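# Restock the one shelf lacking a box, tape or sponge

## Task

Every one of the four low shelves should hold a cardboard box, a roll of masking tape and a yellow sponge on its top surface. One shelf lacks one of these three kinds. Take the desk's spare of that kind and set it directly on that shelf's top, not resting on any other item there. The remaining spares stay on the desk. The robot must not topple or finish leaning, or the task fails. An item that stays in place only because the robot is holding it at the end does not count.

## Robot and tools

ROBOT. The LinearBot has an omnidirectional base and a column about 1.75 m tall. A carriage moves 1.0 m along the column (lift_m) and carries two identical six-joint arms, left and right, each with a two-finger gripper. Arm bases sit roughly 0.57 m + lift_m above the floor; carriage parts hang about 0.15 m lower. A hand reaches 0.78 m from its shoulder but only about 0.38 m below its arm base. A hand is about 0.16 m long and 0.1 m wide (0.14 m when open). Parked arm joints 1-6: 0, 0.05, 0.05, 1.45, 0, 0; with both parked the robot is about 0.95 m wide and 0.7 m long. Wheel motors are strong (7 N m). Loose objects may occasionally get a brief push from outside.

CAMERAS. carriage_camera is fixed on the carriage, facing forward and tilted about 20 degrees down. left_wrist_camera and right_wrist_camera look out past the fingertips. All images are 504x504. Calibration (K, distortion, T_world_to_cam, pos_world) is given per camera in the base frame and may be slightly off; wrist camera poses also inherit joint reading errors.

FRAMES. Base frame: origin on the floor beneath the base centre, x forward, y left, z up. left_hand and right_hand are reported in it, as the midpoint between the finger pads, with quat_wxyz rotating base axes into hand axes (hand z along the fingers, fingers open along hand y; pointing straight up with joints 1, 5, 6 at 0 gives (1, 0, 0, 0)). The odometry frame is the base frame at scene start; base_odometry counts wheel turns only, so slip shows as travel. Heading is positive leftward, -3.142 to 3.142.

execute_actions. Argument actions: a list with exactly one action, or empty to just read state and images. An action may have base, joints or both; its motions start together and may finish at different times. base takes exactly one relative command, an offset from where the base last measured itself: translate_m (metres, forward positive, -2 to 2), strafe_m (metres, left positive, -2 to 2) or rotate_rad (radians, counter-clockwise positive, -6.3 to 6.3). joints is one dictionary keyed by joint name, each value an absolute target: lift_m 0 to 1 m; for each arm (left_ or right_ prefix) joint1_rad -2.617 to 3.054 (yaw about vertical, 0 forward, positive left), joint2_rad 0 to 3.141 (shoulder: 0 upper arm back and level, 1.57 upright, 3.14 forward and level), joint3_rad 0 to 3.141 (elbow, 0 folded, 3.14 straight), joint4_rad -1.57 to 1.57 (wrist pitch, positive lifts fingertips), joint5_rad -1.57 to 1.57 (wrist yaw, positive turns fingertips right), joint6_rad -2.094 to 2.094 (roll about the fingers, positive clockwise seen from the forearm), gripper_m 0 to 0.093 m (pad gap). Omitted joints or base may still be driving toward earlier targets. Unknown keys or out-of-range values cause the whole call to be rejected with no motion. Optional cameras: list of camera names or "all"; omitted/null means all, [] means none. An action lasts at most 15 s.

wait: seconds from 0 to 10; commands nothing, returns the same state and images. zoom_image: camera plus region [x0, y0, x1, y1] in pixels from the top-left of that camera's latest full image, at most 504 by 504. finished_scene: scene (integer 1 to 2), ends the current scene irreversibly once the last command has been held, and reports success. Replying with no tool call ends everything.

RESULTS. base_status and joint_status tell how each motion of the last accepted action ended: done (for the base, wheels turned the full amount, slip included; a 1-2 mm move may stop short yet say done), off_target (resting away from target, maybe still pushing; normal for a gripper holding something), contact_stop or time_out (target dropped, holds in place). "joint command not followed" with a cause line means a self-collision check held back an arm's targets (grippers still move); those joints show not_followed and the targets may be retried on later actions. on_its_own covers what the call did not command; "held at" is the held target, not the actual position. motor_effort gives percent of max, positive toward higher joint values, with the bracketed peak for the last action; readings carry fixed bias and noise. Falling lift effort while lowering means a hand or load is resting on something. drive_wheels larger at rest than after a free move means the base is pressing on something. ARM HIT means an arm struck the robot hard. MOTOR HOT appears from 75 °C; OVER-TEMPERATURE FAULT at 90 °C halts that arm 10 s, and at 100 °C the arm goes limp and drops. Stretched arms heat quickly even empty; heat continues while you deliberate since the simulation keeps running.

CAUTIONS. Hand readings drift from truth at long reach; a level hand sags 10-17 cm under 1 kg, and a fully stretched arm may not lift 1 kg. Grip force is about 45-60 N per pad. Arms have no contact stop: if blocked they keep pressing and snap to target once free. The base stops on contact, sometimes late; it may roll up to about 0.3 m after an arm touches something, and arms are not monitored during turns. After a blocked drive, back off about 0.2 m (or turn back), repeat if still pressed. Beware passing under a table edge so the column hits it; reversing into such an edge can topple the robot. Tipping risk rises with a high carriage, outstretched arms, loads, pulling, or abrupt stops; about 1.5 kg per hand with both arms forward can tip it, and only images reveal a lean. Never let the arms collide or press on each other; to free a withheld arm, move it alone clear first, then the other. Avoid drops, slams and hard pushes, and never leave the item held at the end.

Each tool is called by a JSON object that holds its "name" and its "arguments".

## Session

{"name": "execute_actions", "arguments": {"actions": []}}

Scene clock: 0.00 s.
base_odometry: x=+0.000 y=+0.000 heading=+0.000 (m, m, rad; odometry frame)
base_status: not commanded
joint_positions: lift_m=+0.297 left_joint1_rad=-0.010 left_joint2_rad=+0.062 left_joint3_rad=+0.029 left_joint4_rad=+1.485 left_joint5_rad=+0.012 left_joint6_rad=-0.060 left_gripper_m=+0.094 right_joint1_rad=-0.003 right_joint2_rad=+0.051 right_joint3_rad=+0.050 right_joint4_rad=+1.483 right_joint5_rad=+0.030 right_joint6_rad=-0.040 right_gripper_m=+0.094
joint_status: not commanded
motor_effort: lift_m=+30 drive_wheels=+2 (%)
left_hand: x=+0.3068 y=+0.3350 z=+1.3081 quat_wxyz=(+0.998, +0.004, +0.060, -0.035) (m; base frame)
right_hand: x=+0.2975 y=-0.3426 z=+1.3139 quat_wxyz=(+0.999, +0.014, +0.045, -0.022) (m; base frame)
pictures: carriage_camera, left_wrist_camera, right_wrist_camera
Images, in order (width x height): carriage_camera 504x504, left_wrist_camera 504x504, right_wrist_camera 504x504.

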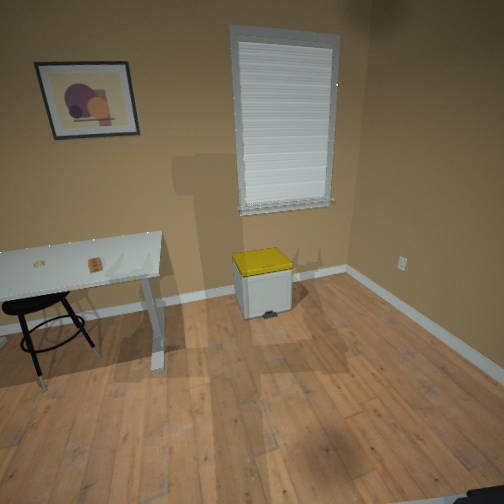

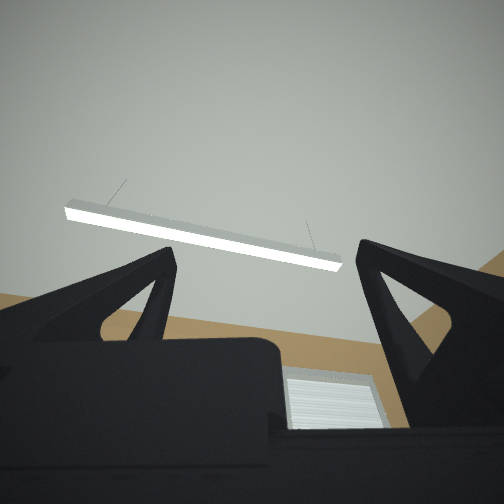

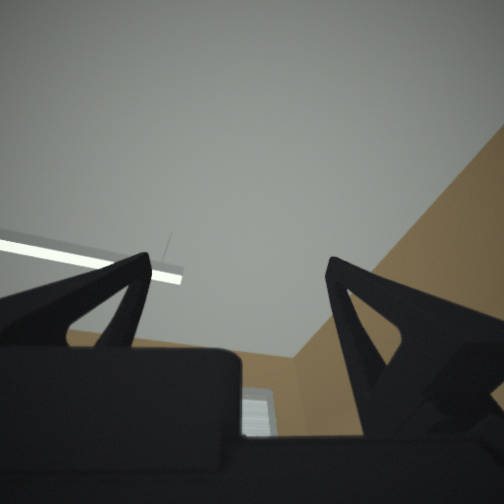

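{"name": "execute_actions", "arguments": {"actions": [{"base":{"rotate_rad":0.9}}], "cameras": ["carriage_camera"]}}

{"name": "execute_actions", "arguments": {"actions": [{"base":{"rotate_rad":1.2}}], "cameras": ["carriage_camera"]}}

{"name": "execute_actions", "arguments": {"actions": [{"base":{"rotate_rad":1.2}}], "cameras": ["carriage_camera"]}}

{"name": "execute_actions", "arguments": {"actions": [{"base":{"rotate_rad":1.2}}], "cameras": ["carriage_camera"]}}

Scene clock: 2.60 s.
base_odometry: x=+0.000 y=+0.000 heading=+0.900 (m, m, rad; odometry frame)
base_status: done
joint_positions: lift_m=+0.297 left_joint1_rad=-0.010 left_joint2_rad=+0.062 left_joint3_rad=+0.029 left_joint4_rad=+1.485 left_joint5_rad=+0.012 left_joint6_rad=-0.060 left_gripper_m=+0.094 right_joint1_rad=-0.003 right_joint2_rad=+0.051 right_joint3_rad=+0.050 right_joint4_rad=+1.482 right_joint5_rad=+0.030 right_joint6_rad=-0.040 right_gripper_m=+0.094
joint_status: not commanded
motor_effort: lift_m=+28(29) drive_wheels=+4(12) (%)
left_hand: x=+0.3067 y=+0.3350 z=+1.3081 quat_wxyz=(+0.998, +0.004, +0.060, -0.035) (m; base frame)
right_hand: x=+0.2976 y=-0.3426 z=+1.3139 quat_wxyz=(+0.999, +0.014, +0.045, -0.022) (m; base frame)
pictures: carriage_camera
Images, in order (width x height): carriage_camera 504x504.

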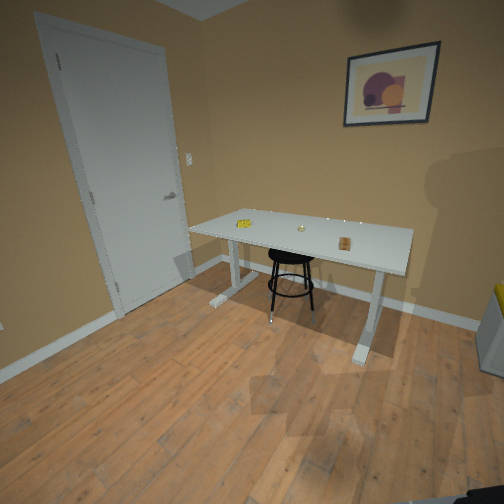

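Scene clock: 5.33 s.
base_odometry: x=+0.000 y=+0.000 heading=+2.100 (m, m, rad; odometry frame)
base_status: done
joint_positions: lift_m=+0.297 left_joint1_rad=-0.010 left_joint2_rad=+0.062 left_joint3_rad=+0.029 left_joint4_rad=+1.485 left_joint5_rad=+0.012 left_joint6_rad=-0.060 left_gripper_m=+0.094 right_joint1_rad=-0.003 right_joint2_rad=+0.051 right_joint3_rad=+0.050 right_joint4_rad=+1.482 right_joint5_rad=+0.030 right_joint6_rad=-0.040 right_gripper_m=+0.094
joint_status: not commanded
motor_effort: lift_m=+28(30) drive_wheels=+4(11) (%)
left_hand: x=+0.3066 y=+0.3350 z=+1.3081 quat_wxyz=(+0.998, +0.005, +0.059, -0.035) (m; base frame)
right_hand: x=+0.2977 y=-0.3426 z=+1.3139 quat_wxyz=(+0.999, +0.014, +0.046, -0.022) (m; base frame)
pictures: carriage_camera
Images, in order (width x height): carriage_camera 504x504.

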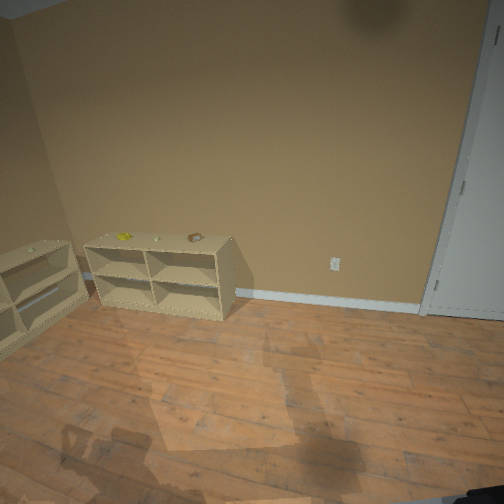

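Scene clock: 8.07 s.
base_odometry: x=+0.000 y=+0.000 heading=-2.984 (m, m, rad; odometry frame)
base_status: done
joint_positions: lift_m=+0.297 left_joint1_rad=-0.010 left_joint2_rad=+0.062 left_joint3_rad=+0.029 left_joint4_rad=+1.485 left_joint5_rad=+0.012 left_joint6_rad=-0.060 left_gripper_m=+0.094 right_joint1_rad=-0.003 right_joint2_rad=+0.051 right_joint3_rad=+0.050 right_joint4_rad=+1.481 right_joint5_rad=+0.030 right_joint6_rad=-0.040 right_gripper_m=+0.094
joint_status: not commanded
motor_effort: lift_m=+31(29) drive_wheels=+4(10) (%)
left_hand: x=+0.3066 y=+0.3350 z=+1.3081 quat_wxyz=(+0.998, +0.005, +0.059, -0.035) (m; base frame)
right_hand: x=+0.2979 y=-0.3426 z=+1.3138 quat_wxyz=(+0.999, +0.014, +0.046, -0.022) (m; base frame)
pictures: carriage_camera
Images, in order (width x height): carriage_camera 504x504.

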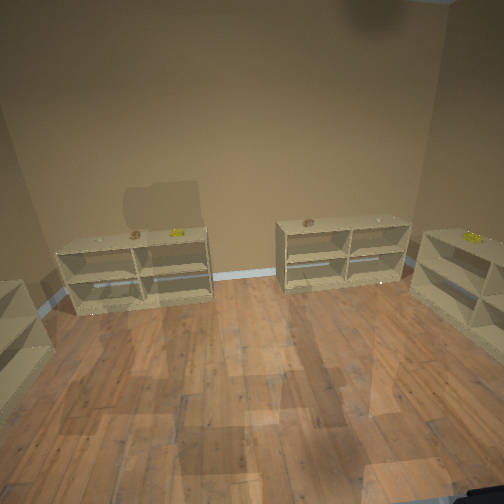

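Scene clock: 10.80 s.
base_odometry: x=+0.000 y=+0.000 heading=-1.784 (m, m, rad; odometry frame)
base_status: done
joint_positions: lift_m=+0.297 left_joint1_rad=-0.010 left_joint2_rad=+0.062 left_joint3_rad=+0.029 left_joint4_rad=+1.485 left_joint5_rad=+0.012 left_joint6_rad=-0.060 left_gripper_m=+0.094 right_joint1_rad=-0.003 right_joint2_rad=+0.051 right_joint3_rad=+0.050 right_joint4_rad=+1.480 right_joint5_rad=+0.030 right_joint6_rad=-0.040 right_gripper_m=+0.094
joint_status: not commanded
motor_effort: lift_m=+28(27) drive_wheels=+4(11) (%)
left_hand: x=+0.3066 y=+0.3350 z=+1.3081 quat_wxyz=(+0.998, +0.005, +0.059, -0.035) (m; base frame)
right_hand: x=+0.2980 y=-0.3426 z=+1.3138 quat_wxyz=(+0.999, +0.014, +0.046, -0.022) (m; base frame)
pictures: carriage_camera
Images, in order (width x height): carriage_camera 504x504.

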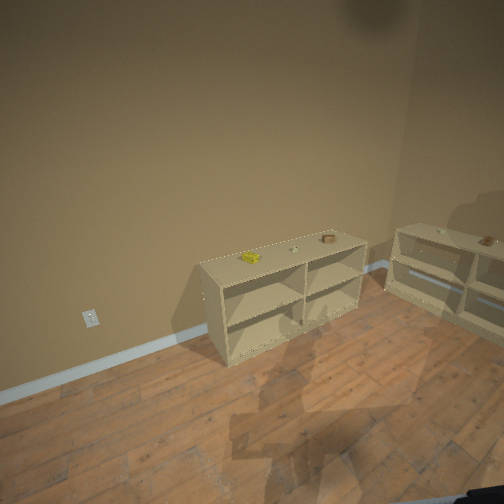

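{"name": "execute_actions", "arguments": {"actions": [{"base":{"rotate_rad":-1.5}}], "cameras": ["carriage_camera"]}}

{"name": "zoom_image", "arguments": {"camera": "carriage_camera", "region": [100, 180, 504, 330]}}

Scene clock: 14.00 s.
base_odometry: x=+0.000 y=+0.000 heading=+2.999 (m, m, rad; odometry frame)
base_status: done
joint_positions: lift_m=+0.297 left_joint1_rad=-0.010 left_joint2_rad=+0.062 left_joint3_rad=+0.029 left_joint4_rad=+1.482 left_joint5_rad=+0.012 left_joint6_rad=-0.060 left_gripper_m=+0.094 right_joint1_rad=-0.003 right_joint2_rad=+0.051 right_joint3_rad=+0.050 right_joint4_rad=+1.480 right_joint5_rad=+0.030 right_joint6_rad=-0.040 right_gripper_m=+0.094
joint_status: not commanded
motor_effort: lift_m=+29(29) drive_wheels=+3(15) (%)
left_hand: x=+0.3073 y=+0.3350 z=+1.3080 quat_wxyz=(+0.998, +0.004, +0.061, -0.035) (m; base frame)
right_hand: x=+0.2982 y=-0.3426 z=+1.3138 quat_wxyz=(+0.999, +0.014, +0.047, -0.022) (m; base frame)
pictures: carriage_camera
Images, in order (width x height): carriage_camera 504x504.

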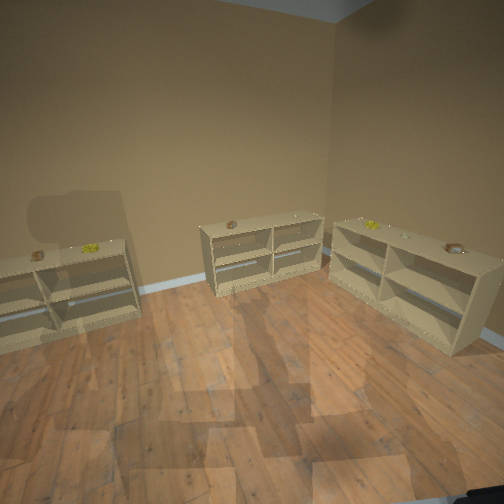

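Region (100, 180, 504, 330) of carriage_camera's 504x504 image, scaled by 1.248, with more detail than that image has; it fills the top 187 rows of this view, and the rest is white.

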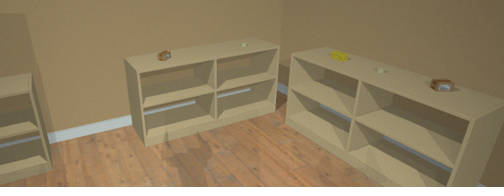

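{"name": "execute_actions", "arguments": {"actions": [{"base":{"rotate_rad":-2.72}}], "cameras": ["carriage_camera"]}}

{"name": "execute_actions", "arguments": {"actions": [{"base":{"strafe_m":0.85},"joints":{"lift_m":0.45}}], "cameras": ["carriage_camera"]}}

Scene clock: 19.33 s.
base_odometry: x=+0.000 y=+0.000 heading=+0.280 (m, m, rad; odometry frame)
base_status: done
joint_positions: lift_m=+0.297 left_joint1_rad=-0.010 left_joint2_rad=+0.062 left_joint3_rad=+0.029 left_joint4_rad=+1.480 left_joint5_rad=+0.012 left_joint6_rad=-0.060 left_gripper_m=+0.094 right_joint1_rad=-0.003 right_joint2_rad=+0.051 right_joint3_rad=+0.050 right_joint4_rad=+1.480 right_joint5_rad=+0.030 right_joint6_rad=-0.040 right_gripper_m=+0.094
joint_status: not commanded
motor_effort: lift_m=+30(28) drive_wheels=+4(12) (%)
left_hand: x=+0.3079 y=+0.3350 z=+1.3080 quat_wxyz=(+0.997, +0.004, +0.062, -0.035) (m; base frame)
right_hand: x=+0.2982 y=-0.3426 z=+1.3138 quat_wxyz=(+0.999, +0.014, +0.047, -0.022) (m; base frame)
pictures: carriage_camera
Images, in order (width x height): carriage_camera 504x504.

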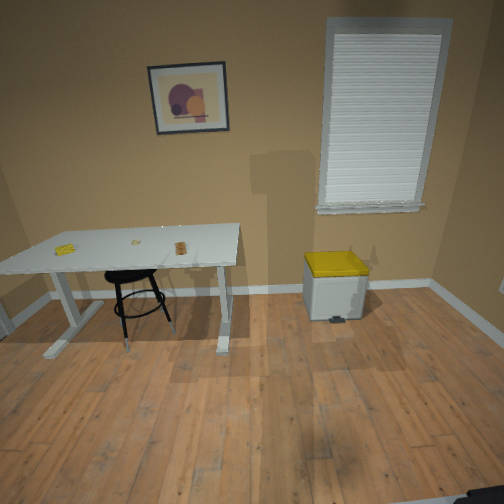

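Scene clock: 23.30 s.
base_odometry: x=-0.234 y=+0.817 heading=+0.279 (m, m, rad; odometry frame)
base_status: done
joint_positions: lift_m=+0.450 left_joint1_rad=-0.010 left_joint2_rad=+0.062 left_joint3_rad=+0.029 left_joint4_rad=+1.481 left_joint5_rad=+0.012 left_joint6_rad=-0.060 left_gripper_m=+0.094 right_joint1_rad=-0.003 right_joint2_rad=+0.051 right_joint3_rad=+0.050 right_joint4_rad=+1.480 right_joint5_rad=+0.030 right_joint6_rad=-0.040 right_gripper_m=+0.094
joint_status: all done
motor_effort: lift_m=+27(34) drive_wheels=-5(14) (%)
left_hand: x=+0.3077 y=+0.3350 z=+1.4611 quat_wxyz=(+0.997, +0.004, +0.062, -0.035) (m; base frame)
right_hand: x=+0.2982 y=-0.3426 z=+1.4669 quat_wxyz=(+0.999, +0.014, +0.047, -0.022) (m; base frame)
pictures: carriage_camera
camera_calibration (this result's frames):
carriage_camera: T_world_to_cam=[[-0.015215, -0.998299, -0.0562836, 0.0810861], [-0.387308, 0.0577798, -0.920138, 1.39708], [0.921825, 0.0077992, -0.387528, 0.400843], [0, 0, 0, 1]] pos_world=[0.172826, -0.00290108, 1.44541]
Images, in order (width x height): carriage_camera 504x504.

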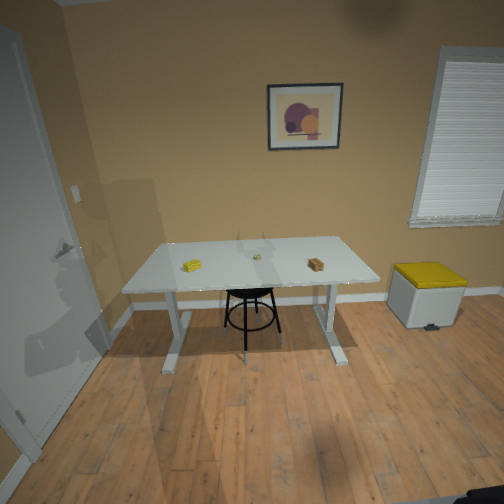

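{"name": "execute_actions", "arguments": {"actions": [{"base":{"translate_m":0.55},"joints":{"left_joint2_rad":1.57,"left_joint3_rad":1.57,"left_joint4_rad":-1.5,"left_joint1_rad":0,"left_joint5_rad":0,"left_joint6_rad":0}}]}}

Scene clock: 26.70 s.
base_odometry: x=+0.295 y=+0.969 heading=+0.280 (m, m, rad; odometry frame)
base_status: done
joint_positions: lift_m=+0.450 left_joint1_rad=-0.010 left_joint2_rad=+1.569 left_joint3_rad=+1.553 left_joint4_rad=-1.495 left_joint5_rad=+0.003 left_joint6_rad=-0.006 left_gripper_m=+0.094 right_joint1_rad=-0.003 right_joint2_rad=+0.051 right_joint3_rad=+0.050 right_joint4_rad=+1.482 right_joint5_rad=+0.030 right_joint6_rad=-0.040 right_gripper_m=+0.094
joint_status: all done
motor_effort: lift_m=+27(29) drive_wheels=-5(12) (%)
left_hand: x=+0.5544 y=+0.3341 z=+1.2238 quat_wxyz=(+0.031, +0.002, +1.000, -0.002) (m; base frame)
right_hand: x=+0.2977 y=-0.3426 z=+1.4669 quat_wxyz=(+0.999, +0.014, +0.046, -0.022) (m; base frame)
pictures: carriage_camera, left_wrist_camera, right_wrist_camera
camera_calibration (this result's frames):
carriage_camera: T_world_to_cam=[[-0.015215, -0.998299, -0.0562836, 0.0810855], [-0.387308, 0.0577798, -0.920138, 1.39707], [0.921825, 0.0077992, -0.387528, 0.400839], [0, 0, 0, 1]] pos_world=[0.172826, -0.00290108, 1.4454]
left_wrist_camera: T_world_to_cam=[[-0.0250805, -0.999624, -0.0110674, 0.370833], [-0.832547, 0.0147576, 0.553758, -0.224146], [-0.553387, 0.0231026, -0.832604, 1.43859], [0, 0, 0, 1]] pos_world=[0.618787, 0.340767, 1.32601]
right_wrist_camera: T_world_to_cam=[[-0.0870072, -0.995005, -0.0489323, -0.25373], [0.778191, -0.0372173, -0.626923, 0.686147], [0.621971, -0.0926255, 0.777543, -1.23136], [0, 0, 0, 1]] pos_world=[0.209838, -0.340981, 1.37518]
Images, in order (width x height): carriage_camera 504x504, left_wrist_camera 504x504, right_wrist_camera 504x504.

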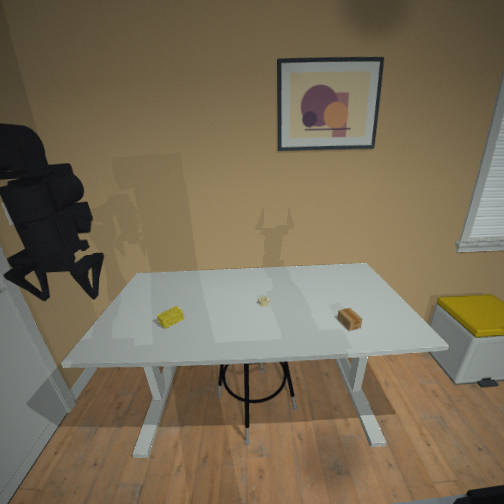

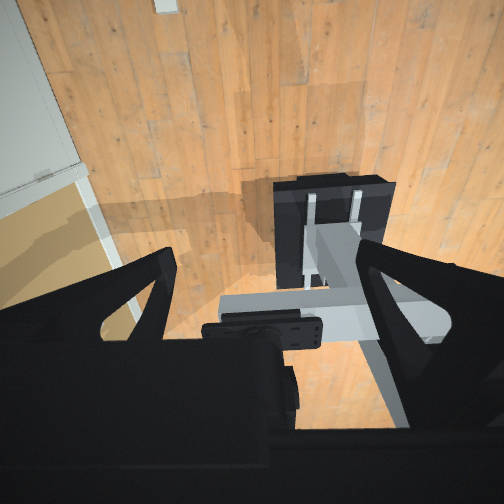

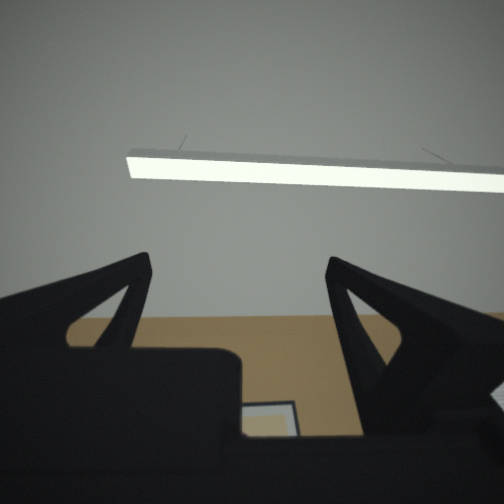

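{"name": "zoom_image", "arguments": {"camera": "carriage_camera", "region": [120, 280, 240, 370]}}

Region (120, 280, 240, 370) of carriage_camera's 504x504 image, scaled by 4.200, with more detail than that image has; it fills the top 378 rows of this view, and the rest is white.

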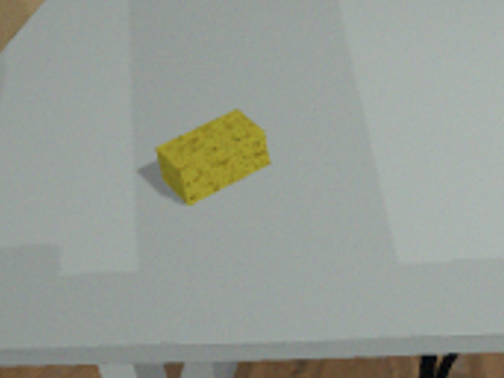

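{"name": "execute_actions", "arguments": {"actions": [{"base":{"translate_m":0.42},"joints":{"left_joint2_rad":2.1,"left_joint3_rad":1.9,"left_joint4_rad":-1.37,"left_joint1_rad":0.13}}], "cameras": ["carriage_camera","left_wrist_camera"]}}

Scene clock: 30.50 s.
base_odometry: x=+0.698 y=+1.085 heading=+0.280 (m, m, rad; odometry frame)
base_status: done
joint_positions: lift_m=+0.450 left_joint1_rad=+0.130 left_joint2_rad=+2.108 left_joint3_rad=+1.884 left_joint4_rad=-1.368 left_joint5_rad=+0.000 left_joint6_rad=-0.006 left_gripper_m=+0.094 right_joint1_rad=-0.003 right_joint2_rad=+0.051 right_joint3_rad=+0.050 right_joint4_rad=+1.482 right_joint5_rad=+0.030 right_joint6_rad=-0.040 right_gripper_m=+0.094
joint_status: all done
motor_effort: lift_m=+28(27) drive_wheels=-5(11) (%)
left_hand: x=+0.6727 y=+0.3896 z=+1.1340 quat_wxyz=(-0.011, -0.068, +0.998, -0.001) (m; base frame)
right_hand: x=+0.2977 y=-0.3426 z=+1.4669 quat_wxyz=(+0.999, +0.014, +0.045, -0.022) (m; base frame)
pictures: carriage_camera, left_wrist_camera
camera_calibration (this result's frames):
carriage_camera: T_world_to_cam=[[-0.015215, -0.998299, -0.0562836, 0.0810855], [-0.387308, 0.0577798, -0.920138, 1.39707], [0.921825, 0.0077992, -0.387528, 0.400839], [0, 0, 0, 1]] pos_world=[0.172826, -0.00290108, 1.4454]
left_wrist_camera: T_world_to_cam=[[0.113737, -0.993428, -0.0128117, 0.334452], [-0.778229, -0.0970999, 0.620429, -0.145292], [-0.617596, -0.060595, -0.784158, 1.44897], [0, 0, 0, 1]] pos_world=[0.743768, 0.405947, 1.23065]
Images, in order (width x height): carriage_camera 504x504, left_wrist_camera 504x504.

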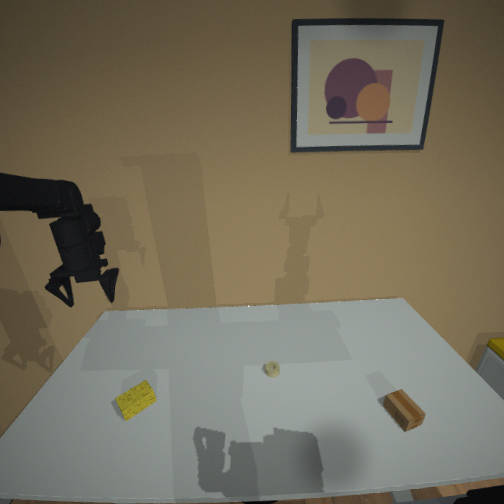

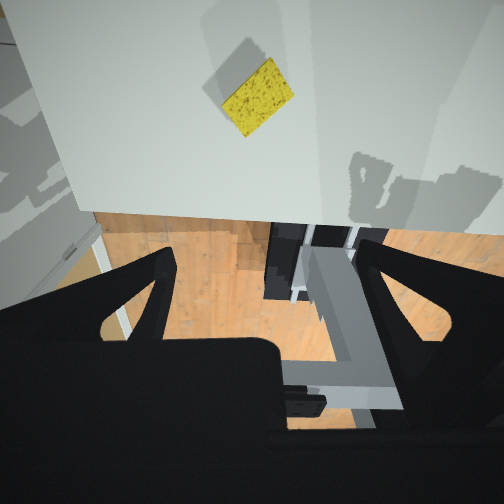

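{"name": "execute_actions", "arguments": {"actions": [{"joints":{"left_joint2_rad":2.17,"left_joint3_rad":1.89,"left_joint4_rad":-1.29,"left_joint1_rad":0.14,"left_joint6_rad":0.92,"lift_m":0.21}}], "cameras": ["carriage_camera","left_wrist_camera"]}}

Scene clock: 33.67 s.
base_odometry: x=+0.698 y=+1.085 heading=+0.280 (m, m, rad; odometry frame)
base_status: not commanded
joint_positions: lift_m=+0.210 left_joint1_rad=+0.130 left_joint2_rad=+2.174 left_joint3_rad=+1.884 left_joint4_rad=-1.293 left_joint5_rad=+0.000 left_joint6_rad=+0.913 left_gripper_m=+0.095 right_joint1_rad=-0.003 right_joint2_rad=+0.051 right_joint3_rad=+0.050 right_joint4_rad=+1.482 right_joint5_rad=+0.030 right_joint6_rad=-0.040 right_gripper_m=+0.094
joint_status: all done
motor_effort: lift_m=+28(30) drive_wheels=-4(4) (%)
left_hand: x=+0.6892 y=+0.3918 z=+0.8680 quat_wxyz=(-0.005, +0.381, +0.924, -0.003) (m; base frame)
right_hand: x=+0.2977 y=-0.3426 z=+1.2268 quat_wxyz=(+0.999, +0.014, +0.045, -0.022) (m; base frame)
pictures: carriage_camera, left_wrist_camera
camera_calibration (this result's frames):
carriage_camera: T_world_to_cam=[[-0.015215, -0.998299, -0.0562836, 0.0675736], [-0.387308, 0.0577798, -0.920138, 1.17617], [0.921825, 0.0077992, -0.387528, 0.307806], [0, 0, 0, 1]] pos_world=[0.172826, -0.00290108, 1.20533]
left_wrist_camera: T_world_to_cam=[[-0.720925, -0.693003, -0.00373802, 0.781028], [-0.55128, 0.570208, 0.609059, -0.375171], [-0.419948, 0.441147, -0.793116, 0.925706], [0, 0, 0, 1]] pos_world=[0.744988, 0.346808, 0.965613]
Images, in order (width x height): carriage_camera 504x504, left_wrist_camera 504x504.

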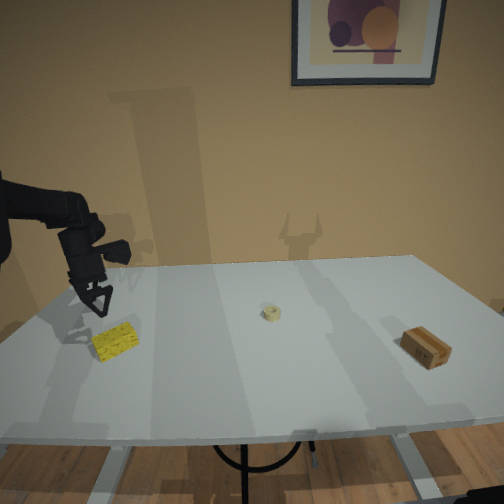

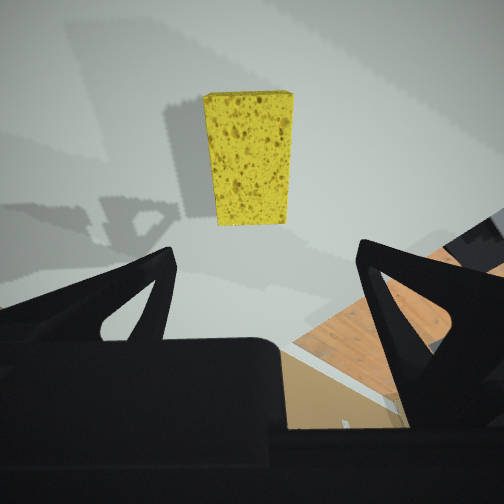

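{"name": "execute_actions", "arguments": {"actions": [{"joints":{"left_joint2_rad":2.23,"left_joint4_rad":-1.235,"lift_m":0.17}}], "cameras": ["carriage_camera","left_wrist_camera"]}}

Scene clock: 34.70 s.
base_odometry: x=+0.698 y=+1.085 heading=+0.280 (m, m, rad; odometry frame)
base_status: not commanded
joint_positions: lift_m=+0.170 left_joint1_rad=+0.130 left_joint2_rad=+2.241 left_joint3_rad=+1.884 left_joint4_rad=-1.239 left_joint5_rad=+0.000 left_joint6_rad=+0.913 left_gripper_m=+0.095 right_joint1_rad=-0.003 right_joint2_rad=+0.051 right_joint3_rad=+0.050 right_joint4_rad=+1.482 right_joint5_rad=+0.030 right_joint6_rad=-0.040 right_gripper_m=+0.094
joint_status: all done
motor_effort: lift_m=+31(31) drive_wheels=+4(5) (%)
left_hand: x=+0.6989 y=+0.3930 z=+0.8004 quat_wxyz=(-0.011, +0.381, +0.924, -0.006) (m; base frame)
right_hand: x=+0.2976 y=-0.3426 z=+1.1867 quat_wxyz=(+0.999, +0.014, +0.045, -0.022) (m; base frame)
pictures: carriage_camera, left_wrist_camera
camera_calibration (this result's frames):
carriage_camera: T_world_to_cam=[[-0.015215, -0.998299, -0.0562836, 0.0653159], [-0.387308, 0.0577798, -0.920138, 1.13926], [0.921825, 0.0077992, -0.387528, 0.292261], [0, 0, 0, 1]] pos_world=[0.172826, -0.00290108, 1.16522]
left_wrist_camera: T_world_to_cam=[[-0.720906, -0.693, 0.00670138, 0.780239], [-0.543409, 0.571239, 0.615136, -0.340161], [-0.430118, 0.439814, -0.788392, 0.879423], [0, 0, 0, 1]] pos_world=[0.755889, 0.348236, 0.897347]
Images, in order (width x height): carriage_camera 504x504, left_wrist_camera 504x504.

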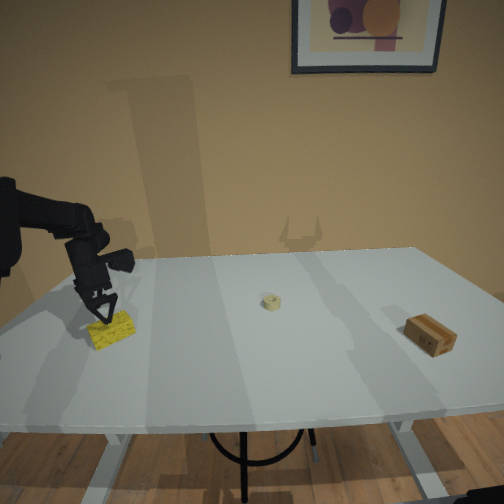

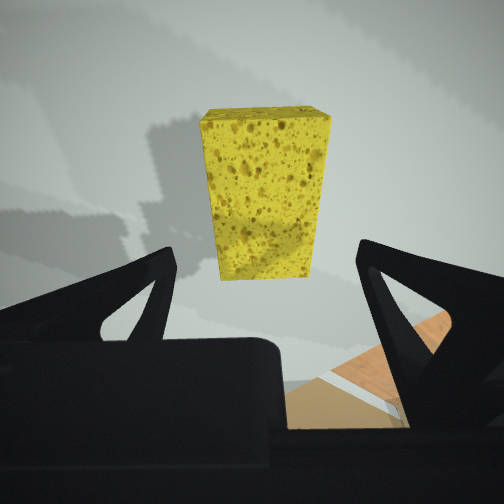

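{"name": "execute_actions", "arguments": {"actions": [{"joints":{"lift_m":0.135}}], "cameras": ["carriage_camera","left_wrist_camera"]}}

Scene clock: 35.53 s.
base_odometry: x=+0.698 y=+1.085 heading=+0.280 (m, m, rad; odometry frame)
base_status: not commanded
joint_positions: lift_m=+0.135 left_joint1_rad=+0.130 left_joint2_rad=+2.236 left_joint3_rad=+1.884 left_joint4_rad=-1.237 left_joint5_rad=+0.000 left_joint6_rad=+0.913 left_gripper_m=+0.095 right_joint1_rad=-0.003 right_joint2_rad=+0.051 right_joint3_rad=+0.050 right_joint4_rad=+1.482 right_joint5_rad=+0.030 right_joint6_rad=-0.040 right_gripper_m=+0.094
joint_status: all done
motor_effort: lift_m=+29(27) drive_wheels=-4(4) (%)
left_hand: x=+0.6996 y=+0.3931 z=+0.7675 quat_wxyz=(-0.008, +0.381, +0.924, -0.005) (m; base frame)
right_hand: x=+0.2976 y=-0.3426 z=+1.1518 quat_wxyz=(+0.999, +0.014, +0.045, -0.022) (m; base frame)
pictures: carriage_camera, left_wrist_camera
camera_calibration (this result's frames):
carriage_camera: T_world_to_cam=[[-0.015215, -0.998299, -0.0562836, 0.063351], [-0.387308, 0.0577798, -0.920138, 1.10714], [0.921825, 0.0077992, -0.387528, 0.278732], [0, 0, 0, 1]] pos_world=[0.172826, -0.00290108, 1.13031]
left_wrist_camera: T_world_to_cam=[[-0.720933, -0.693004, 0.00148171, 0.785056], [-0.547354, 0.570722, 0.612111, -0.314313], [-0.425041, 0.44048, -0.790771, 0.851765], [0, 0, 0, 1]] pos_world=[0.755967, 0.348247, 0.864782]
Images, in order (width x height): carriage_camera 504x504, left_wrist_camera 504x504.

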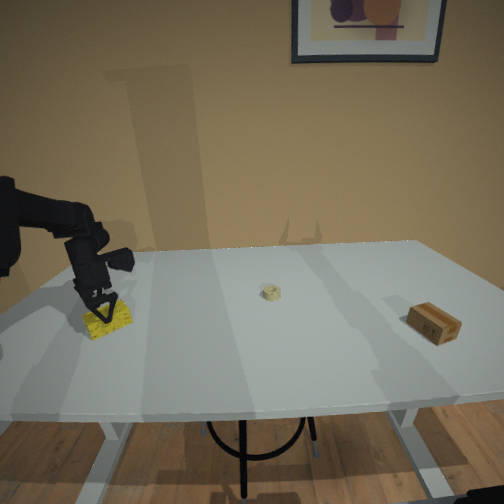

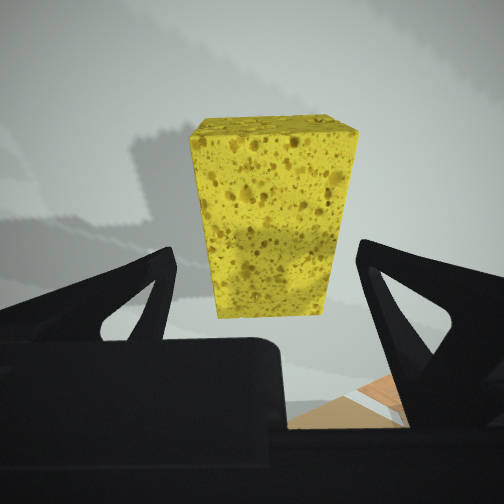

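{"name": "execute_actions", "arguments": {"actions": [{"joints":{"lift_m":0.117}}], "cameras": ["carriage_camera","left_wrist_camera"]}}

{"name": "execute_actions", "arguments": {"actions": [{"joints":{"left_gripper_m":0.045}}], "cameras": ["carriage_camera","left_wrist_camera"]}}

Scene clock: 36.30 s.
base_odometry: x=+0.698 y=+1.085 heading=+0.280 (m, m, rad; odometry frame)
base_status: not commanded
joint_positions: lift_m=+0.117 left_joint1_rad=+0.130 left_joint2_rad=+2.236 left_joint3_rad=+1.884 left_joint4_rad=-1.237 left_joint5_rad=+0.000 left_joint6_rad=+0.913 left_gripper_m=+0.095 right_joint1_rad=-0.003 right_joint2_rad=+0.051 right_joint3_rad=+0.050 right_joint4_rad=+1.483 right_joint5_rad=+0.030 right_joint6_rad=-0.040 right_gripper_m=+0.094
joint_status: all done
motor_effort: lift_m=+28(33) drive_wheels=+4(5) (%)
left_hand: x=+0.6997 y=+0.3931 z=+0.7496 quat_wxyz=(-0.008, +0.381, +0.924, -0.004) (m; base frame)
right_hand: x=+0.2975 y=-0.3426 z=+1.1338 quat_wxyz=(+0.999, +0.014, +0.045, -0.022) (m; base frame)
pictures: carriage_camera, left_wrist_camera
camera_calibration (this result's frames):
carriage_camera: T_world_to_cam=[[-0.015215, -0.998299, -0.0562836, 0.0623351], [-0.387308, 0.0577798, -0.920138, 1.09053], [0.921825, 0.0077992, -0.387528, 0.271737], [0, 0, 0, 1]] pos_world=[0.172826, -0.00290108, 1.11226]
left_wrist_camera: T_world_to_cam=[[-0.720934, -0.693004, 0.000867621, 0.785639], [-0.547817, 0.570661, 0.611753, -0.302687], [-0.424442, 0.440558, -0.791048, 0.837415], [0, 0, 0, 1]] pos_world=[0.756011, 0.348253, 0.846924]
Images, in order (width x height): carriage_camera 504x504, left_wrist_camera 504x504.

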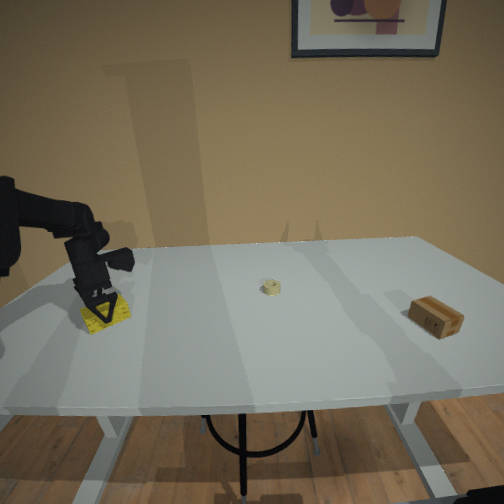

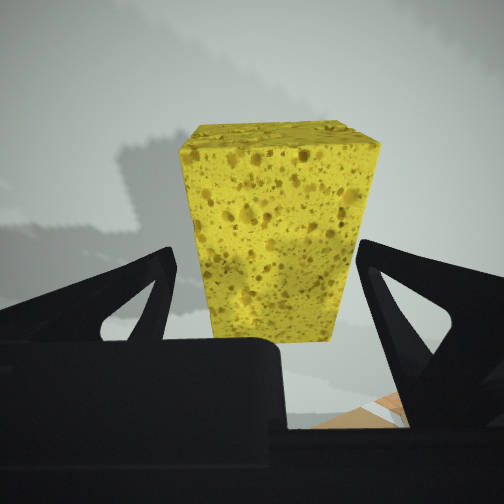

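Scene clock: 36.90 s.
base_odometry: x=+0.698 y=+1.085 heading=+0.280 (m, m, rad; odometry frame)
base_status: not commanded
joint_positions: lift_m=+0.117 left_joint1_rad=+0.130 left_joint2_rad=+2.236 left_joint3_rad=+1.884 left_joint4_rad=-1.237 left_joint5_rad=+0.000 left_joint6_rad=+0.913 left_gripper_m=+0.058 right_joint1_rad=-0.003 right_joint2_rad=+0.051 right_joint3_rad=+0.050 right_joint4_rad=+1.483 right_joint5_rad=+0.030 right_joint6_rad=-0.040 right_gripper_m=+0.094
joint_status: left_gripper_m off_target (ended at +0.058, target +0.045)
motor_effort: lift_m=+30(29) drive_wheels=+4(4) (%)
left_hand: x=+0.6997 y=+0.3931 z=+0.7496 quat_wxyz=(-0.008, +0.381, +0.924, -0.004) (m; base frame)
right_hand: x=+0.2975 y=-0.3426 z=+1.1338 quat_wxyz=(+0.999, +0.014, +0.045, -0.022) (m; base frame)
pictures: carriage_camera, left_wrist_camera
camera_calibration (this result's frames):
carriage_camera: T_world_to_cam=[[-0.015215, -0.998299, -0.0562836, 0.0623351], [-0.387308, 0.0577798, -0.920138, 1.09053], [0.921825, 0.0077992, -0.387528, 0.271737], [0, 0, 0, 1]] pos_world=[0.172826, -0.00290108, 1.11226]
left_wrist_camera: T_world_to_cam=[[-0.720934, -0.693004, 0.000867621, 0.785639], [-0.547817, 0.570661, 0.611753, -0.302687], [-0.424442, 0.440558, -0.791048, 0.837416], [0, 0, 0, 1]] pos_world=[0.756011, 0.348253, 0.846924]
Images, in order (width x height): carriage_camera 504x504, left_wrist_camera 504x504.

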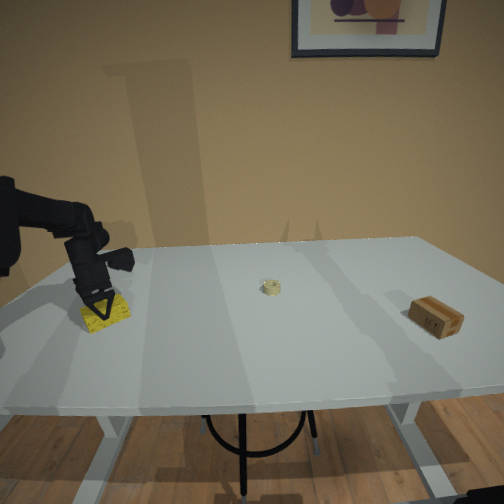

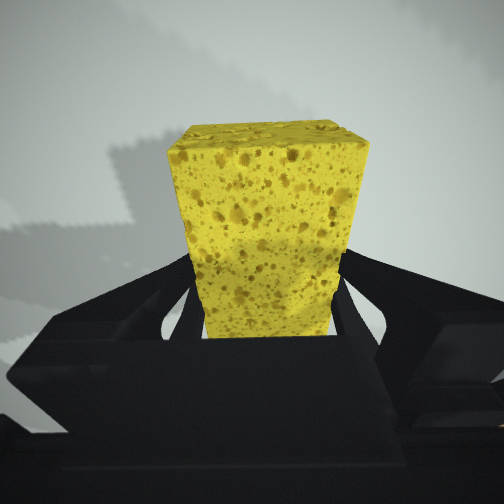

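Grasped. Lift up.

{"name": "execute_actions", "arguments": {"actions": [{"joints":{"lift_m":0.3,"left_gripper_m":0.045}}], "cameras": ["carriage_camera","left_wrist_camera"]}}

Scene clock: 38.20 s.
base_odometry: x=+0.698 y=+1.085 heading=+0.280 (m, m, rad; odometry frame)
base_status: not commanded
joint_positions: lift_m=+0.300 left_joint1_rad=+0.130 left_joint2_rad=+2.231 left_joint3_rad=+1.884 left_joint4_rad=-1.236 left_joint5_rad=+0.000 left_joint6_rad=+0.913 left_gripper_m=+0.058 right_joint1_rad=-0.003 right_joint2_rad=+0.051 right_joint3_rad=+0.050 right_joint4_rad=+1.483 right_joint5_rad=+0.030 right_joint6_rad=-0.040 right_gripper_m=+0.094
joint_status: left_gripper_m off_target (ended at +0.058, target +0.045); the others done
motor_effort: lift_m=+29(34) drive_wheels=+4(4) (%)
left_hand: x=+0.7003 y=+0.3932 z=+0.9348 quat_wxyz=(-0.005, +0.381, +0.924, -0.003) (m; base frame)
right_hand: x=+0.2975 y=-0.3426 z=+1.3169 quat_wxyz=(+0.999, +0.014, +0.045, -0.022) (m; base frame)
pictures: carriage_camera, left_wrist_camera
camera_calibration (this result's frames):
carriage_camera: T_world_to_cam=[[-0.015215, -0.998299, -0.0562836, 0.0726424], [-0.387308, 0.0577798, -0.920138, 1.25904], [0.921825, 0.0077992, -0.387528, 0.342706], [0, 0, 0, 1]] pos_world=[0.172826, -0.00290108, 1.29539]
left_wrist_camera: T_world_to_cam=[[-0.720924, -0.693002, -0.00404506, 0.79055], [-0.551511, 0.570177, 0.608879, -0.410211], [-0.419648, 0.441186, -0.793253, 0.982561], [0, 0, 0, 1]] pos_world=[0.756021, 0.348254, 1.03239]
Images, in order (width x height): carriage_camera 504x504, left_wrist_camera 504x504.

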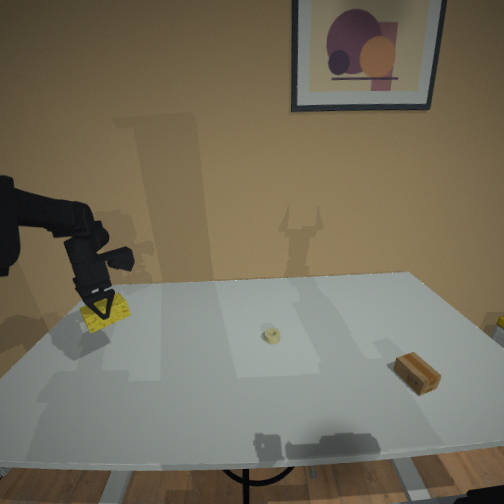

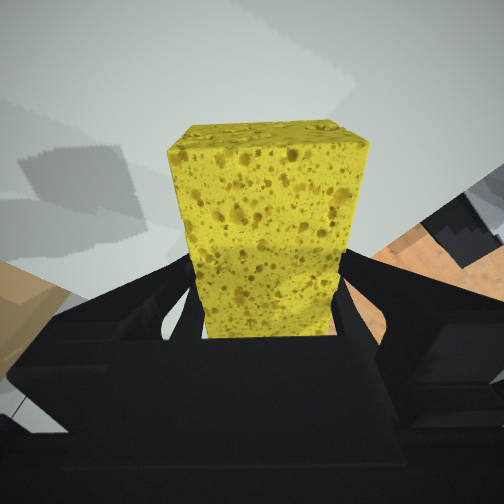

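{"name": "execute_actions", "arguments": {"actions": [{"base":{"translate_m":-1.2},"joints":{"left_joint1_rad":-0.65,"left_gripper_m":0.045}}], "cameras": ["carriage_camera"]}}

{"name": "execute_actions", "arguments": {"actions": [{"base":{"rotate_rad":3.14},"joints":{"left_gripper_m":0.045}}], "cameras": ["carriage_camera"]}}

Scene clock: 44.13 s.
base_odometry: x=-0.455 y=+0.753 heading=+0.281 (m, m, rad; odometry frame)
base_status: done
joint_positions: lift_m=+0.300 left_joint1_rad=-0.651 left_joint2_rad=+2.231 left_joint3_rad=+1.884 left_joint4_rad=-1.231 left_joint5_rad=+0.002 left_joint6_rad=+0.913 left_gripper_m=+0.058 right_joint1_rad=-0.003 right_joint2_rad=+0.051 right_joint3_rad=+0.050 right_joint4_rad=+1.482 right_joint5_rad=+0.030 right_joint6_rad=-0.040 right_gripper_m=+0.094
joint_status: left_gripper_m off_target (ended at +0.058, target +0.045); the others done
motor_effort: lift_m=+28(27) drive_wheels=-5(21) (%)
left_hand: x=+0.6169 y=+0.0760 z=+0.9348 quat_wxyz=(-0.003, +0.705, +0.710, -0.002) (m; base frame)
right_hand: x=+0.2977 y=-0.3426 z=+1.3169 quat_wxyz=(+0.999, +0.014, +0.045, -0.022) (m; base frame)
pictures: carriage_camera
camera_calibration (this result's frames):
carriage_camera: T_world_to_cam=[[-0.015215, -0.998299, -0.0562836, 0.0726424], [-0.387308, 0.0577798, -0.920138, 1.25904], [0.921825, 0.0077992, -0.387528, 0.342706], [0, 0, 0, 1]] pos_world=[0.172826, -0.00290108, 1.29539]
Images, in order (width x height): carriage_camera 504x504.

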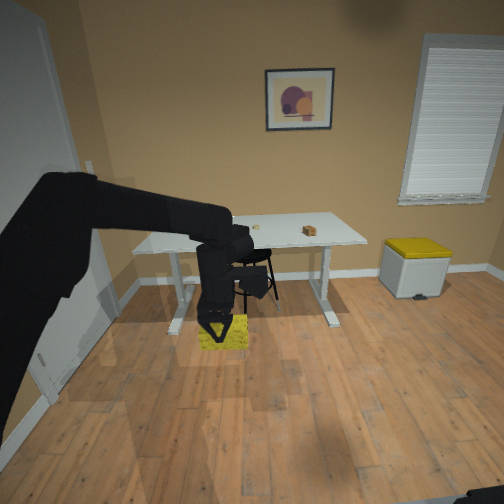

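Scene clock: 48.40 s.
base_odometry: x=-0.455 y=+0.753 heading=-2.863 (m, m, rad; odometry frame)
base_status: done
joint_positions: lift_m=+0.300 left_joint1_rad=-0.639 left_joint2_rad=+2.231 left_joint3_rad=+1.884 left_joint4_rad=-1.233 left_joint5_rad=-0.002 left_joint6_rad=+0.913 left_gripper_m=+0.058 right_joint1_rad=-0.003 right_joint2_rad=+0.051 right_joint3_rad=+0.050 right_joint4_rad=+1.480 right_joint5_rad=+0.030 right_joint6_rad=-0.040 right_gripper_m=+0.094
joint_status: left_gripper_m off_target (ended at +0.058, target +0.045)
motor_effort: lift_m=+27(28) drive_wheels=+4(15) (%)
left_hand: x=+0.6198 y=+0.0807 z=+0.9348 quat_wxyz=(-0.004, +0.701, +0.713, +0.000) (m; base frame)
right_hand: x=+0.2980 y=-0.3426 z=+1.3169 quat_wxyz=(+0.999, +0.014, +0.046, -0.022) (m; base frame)
pictures: carriage_camera
camera_calibration (this result's frames):
carriage_camera: T_world_to_cam=[[-0.015215, -0.998299, -0.0562836, 0.0726424], [-0.387308, 0.0577798, -0.920138, 1.25904], [0.921825, 0.0077992, -0.387528, 0.342706], [0, 0, 0, 1]] pos_world=[0.172826, -0.00290108, 1.29539]
Images, in order (width x height): carriage_camera 504x504.

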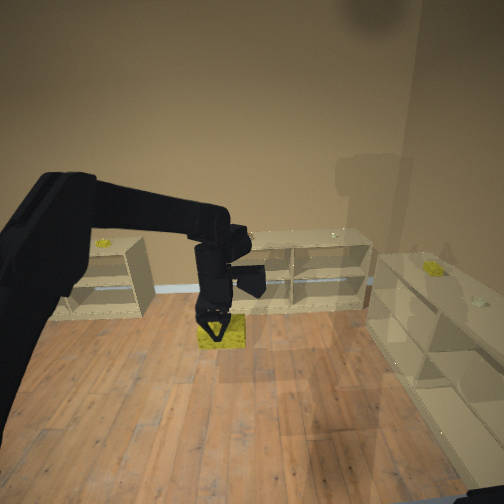

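{"name": "execute_actions", "arguments": {"actions": [{"base":{"strafe_m":-0.25},"joints":{"left_gripper_m":0.045}}], "cameras": []}}

{"name": "execute_actions", "arguments": {"actions": [{"base":{"translate_m":1.2}}], "cameras": ["carriage_camera"]}}

Scene clock: 50.97 s.
base_odometry: x=-0.524 y=+0.993 heading=-2.862 (m, m, rad; odometry frame)
base_status: done
joint_positions: lift_m=+0.300 left_joint1_rad=-0.643 left_joint2_rad=+2.231 left_joint3_rad=+1.884 left_joint4_rad=-1.233 left_joint5_rad=-0.002 left_joint6_rad=+0.913 left_gripper_m=+0.058 right_joint1_rad=-0.003 right_joint2_rad=+0.051 right_joint3_rad=+0.050 right_joint4_rad=+1.480 right_joint5_rad=+0.030 right_joint6_rad=-0.040 right_gripper_m=+0.094
joint_status: left_gripper_m off_target (ended at +0.058, target +0.045)
motor_effort: lift_m=+27(28) drive_wheels=+5(13) (%)
left_hand: x=+0.6187 y=+0.0795 z=+0.9348 quat_wxyz=(-0.005, +0.702, +0.712, +0.000) (m; base frame)
right_hand: x=+0.2980 y=-0.3426 z=+1.3169 quat_wxyz=(+0.999, +0.014, +0.046, -0.022) (m; base frame)
pictures: none
No camera images: the call's "cameras" was empty. Leave "cameras" out to get every camera's image.

Scene clock: 55.63 s.
base_odometry: x=-1.678 y=+0.663 heading=-2.863 (m, m, rad; odometry frame)
base_status: done
joint_positions: lift_m=+0.300 left_joint1_rad=-0.643 left_joint2_rad=+2.231 left_joint3_rad=+1.884 left_joint4_rad=-1.235 left_joint5_rad=-0.002 left_joint6_rad=+0.913 left_gripper_m=+0.058 right_joint1_rad=-0.003 right_joint2_rad=+0.051 right_joint3_rad=+0.050 right_joint4_rad=+1.480 right_joint5_rad=+0.030 right_joint6_rad=-0.040 right_gripper_m=+0.094
joint_status: not commanded
motor_effort: lift_m=+28(29) drive_wheels=-5(16) (%)
left_hand: x=+0.6184 y=+0.0797 z=+0.9348 quat_wxyz=(-0.005, +0.702, +0.712, +0.000) (m; base frame)
right_hand: x=+0.2980 y=-0.3426 z=+1.3169 quat_wxyz=(+0.999, +0.014, +0.046, -0.022) (m; base frame)
pictures: carriage_camera
camera_calibration (this result's frames):
carriage_camera: T_world_to_cam=[[-0.015215, -0.998299, -0.0562836, 0.0726424], [-0.387308, 0.0577798, -0.920138, 1.25904], [0.921825, 0.0077992, -0.387528, 0.342706], [0, 0, 0, 1]] pos_world=[0.172826, -0.00290108, 1.29539]
Images, in order (width x height): carriage_camera 504x504.

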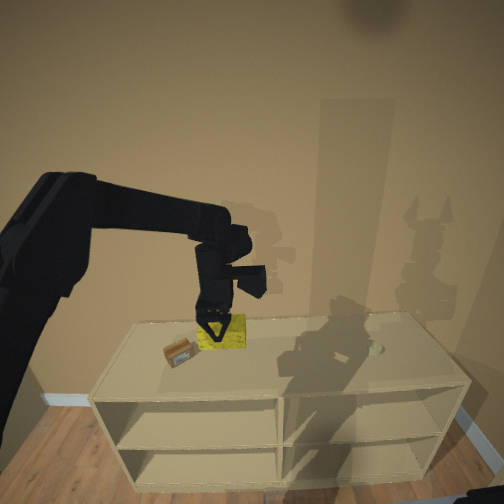

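{"name": "execute_actions", "arguments": {"actions": [{"base":{"translate_m":0.2},"joints":{"left_joint2_rad":2.5,"left_joint3_rad":1.9,"left_joint4_rad":-0.97,"left_gripper_m":0.045}}], "cameras": ["carriage_camera","left_wrist_camera"]}}

Scene clock: 57.97 s.
base_odometry: x=-1.870 y=+0.608 heading=-2.863 (m, m, rad; odometry frame)
base_status: done
joint_positions: lift_m=+0.300 left_joint1_rad=-0.643 left_joint2_rad=+2.513 left_joint3_rad=+1.894 left_joint4_rad=-0.975 left_joint5_rad=-0.002 left_joint6_rad=+0.913 left_gripper_m=+0.058 right_joint1_rad=-0.003 right_joint2_rad=+0.051 right_joint3_rad=+0.050 right_joint4_rad=+1.481 right_joint5_rad=+0.030 right_joint6_rad=-0.040 right_gripper_m=+0.094
joint_status: left_gripper_m off_target (ended at +0.058, target +0.045); the others done
motor_effort: lift_m=+29(26) drive_wheels=-5(12) (%)
left_hand: x=+0.6443 y=+0.0602 z=+0.8152 quat_wxyz=(-0.011, +0.702, +0.712, -0.001) (m; base frame)
right_hand: x=+0.2978 y=-0.3426 z=+1.3169 quat_wxyz=(+0.999, +0.014, +0.046, -0.022) (m; base frame)
pictures: carriage_camera, left_wrist_camera
camera_calibration (this result's frames):
carriage_camera: T_world_to_cam=[[-0.015215, -0.998299, -0.0562836, 0.0726417], [-0.387308, 0.0577798, -0.920138, 1.25903], [0.921825, 0.0077992, -0.387528, 0.342701], [0, 0, 0, 1]] pos_world=[0.172826, -0.00290108, 1.29537]
left_wrist_camera: T_world_to_cam=[[-0.999959, 0.00839483, 0.00342606, 0.650394], [0.00872621, 0.788399, 0.615102, -0.557612], [0.00246258, 0.615107, -0.78844, 0.724799], [0, 0, 0, 1]] pos_world=[0.653448, -0.011668, 0.91222]
Images, in order (width x height): carriage_camera 504x504, left_wrist_camera 504x504.

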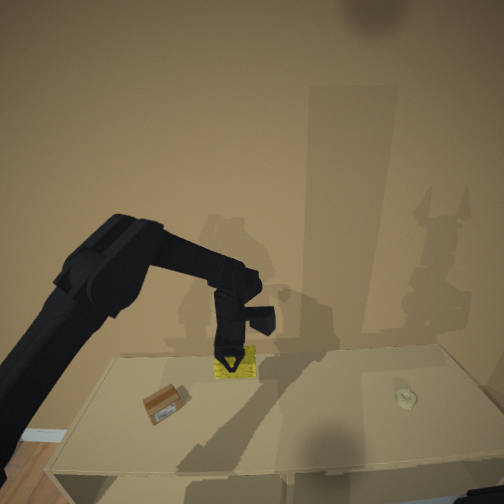

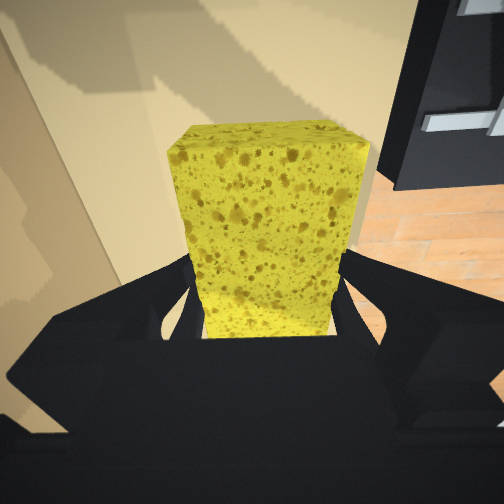

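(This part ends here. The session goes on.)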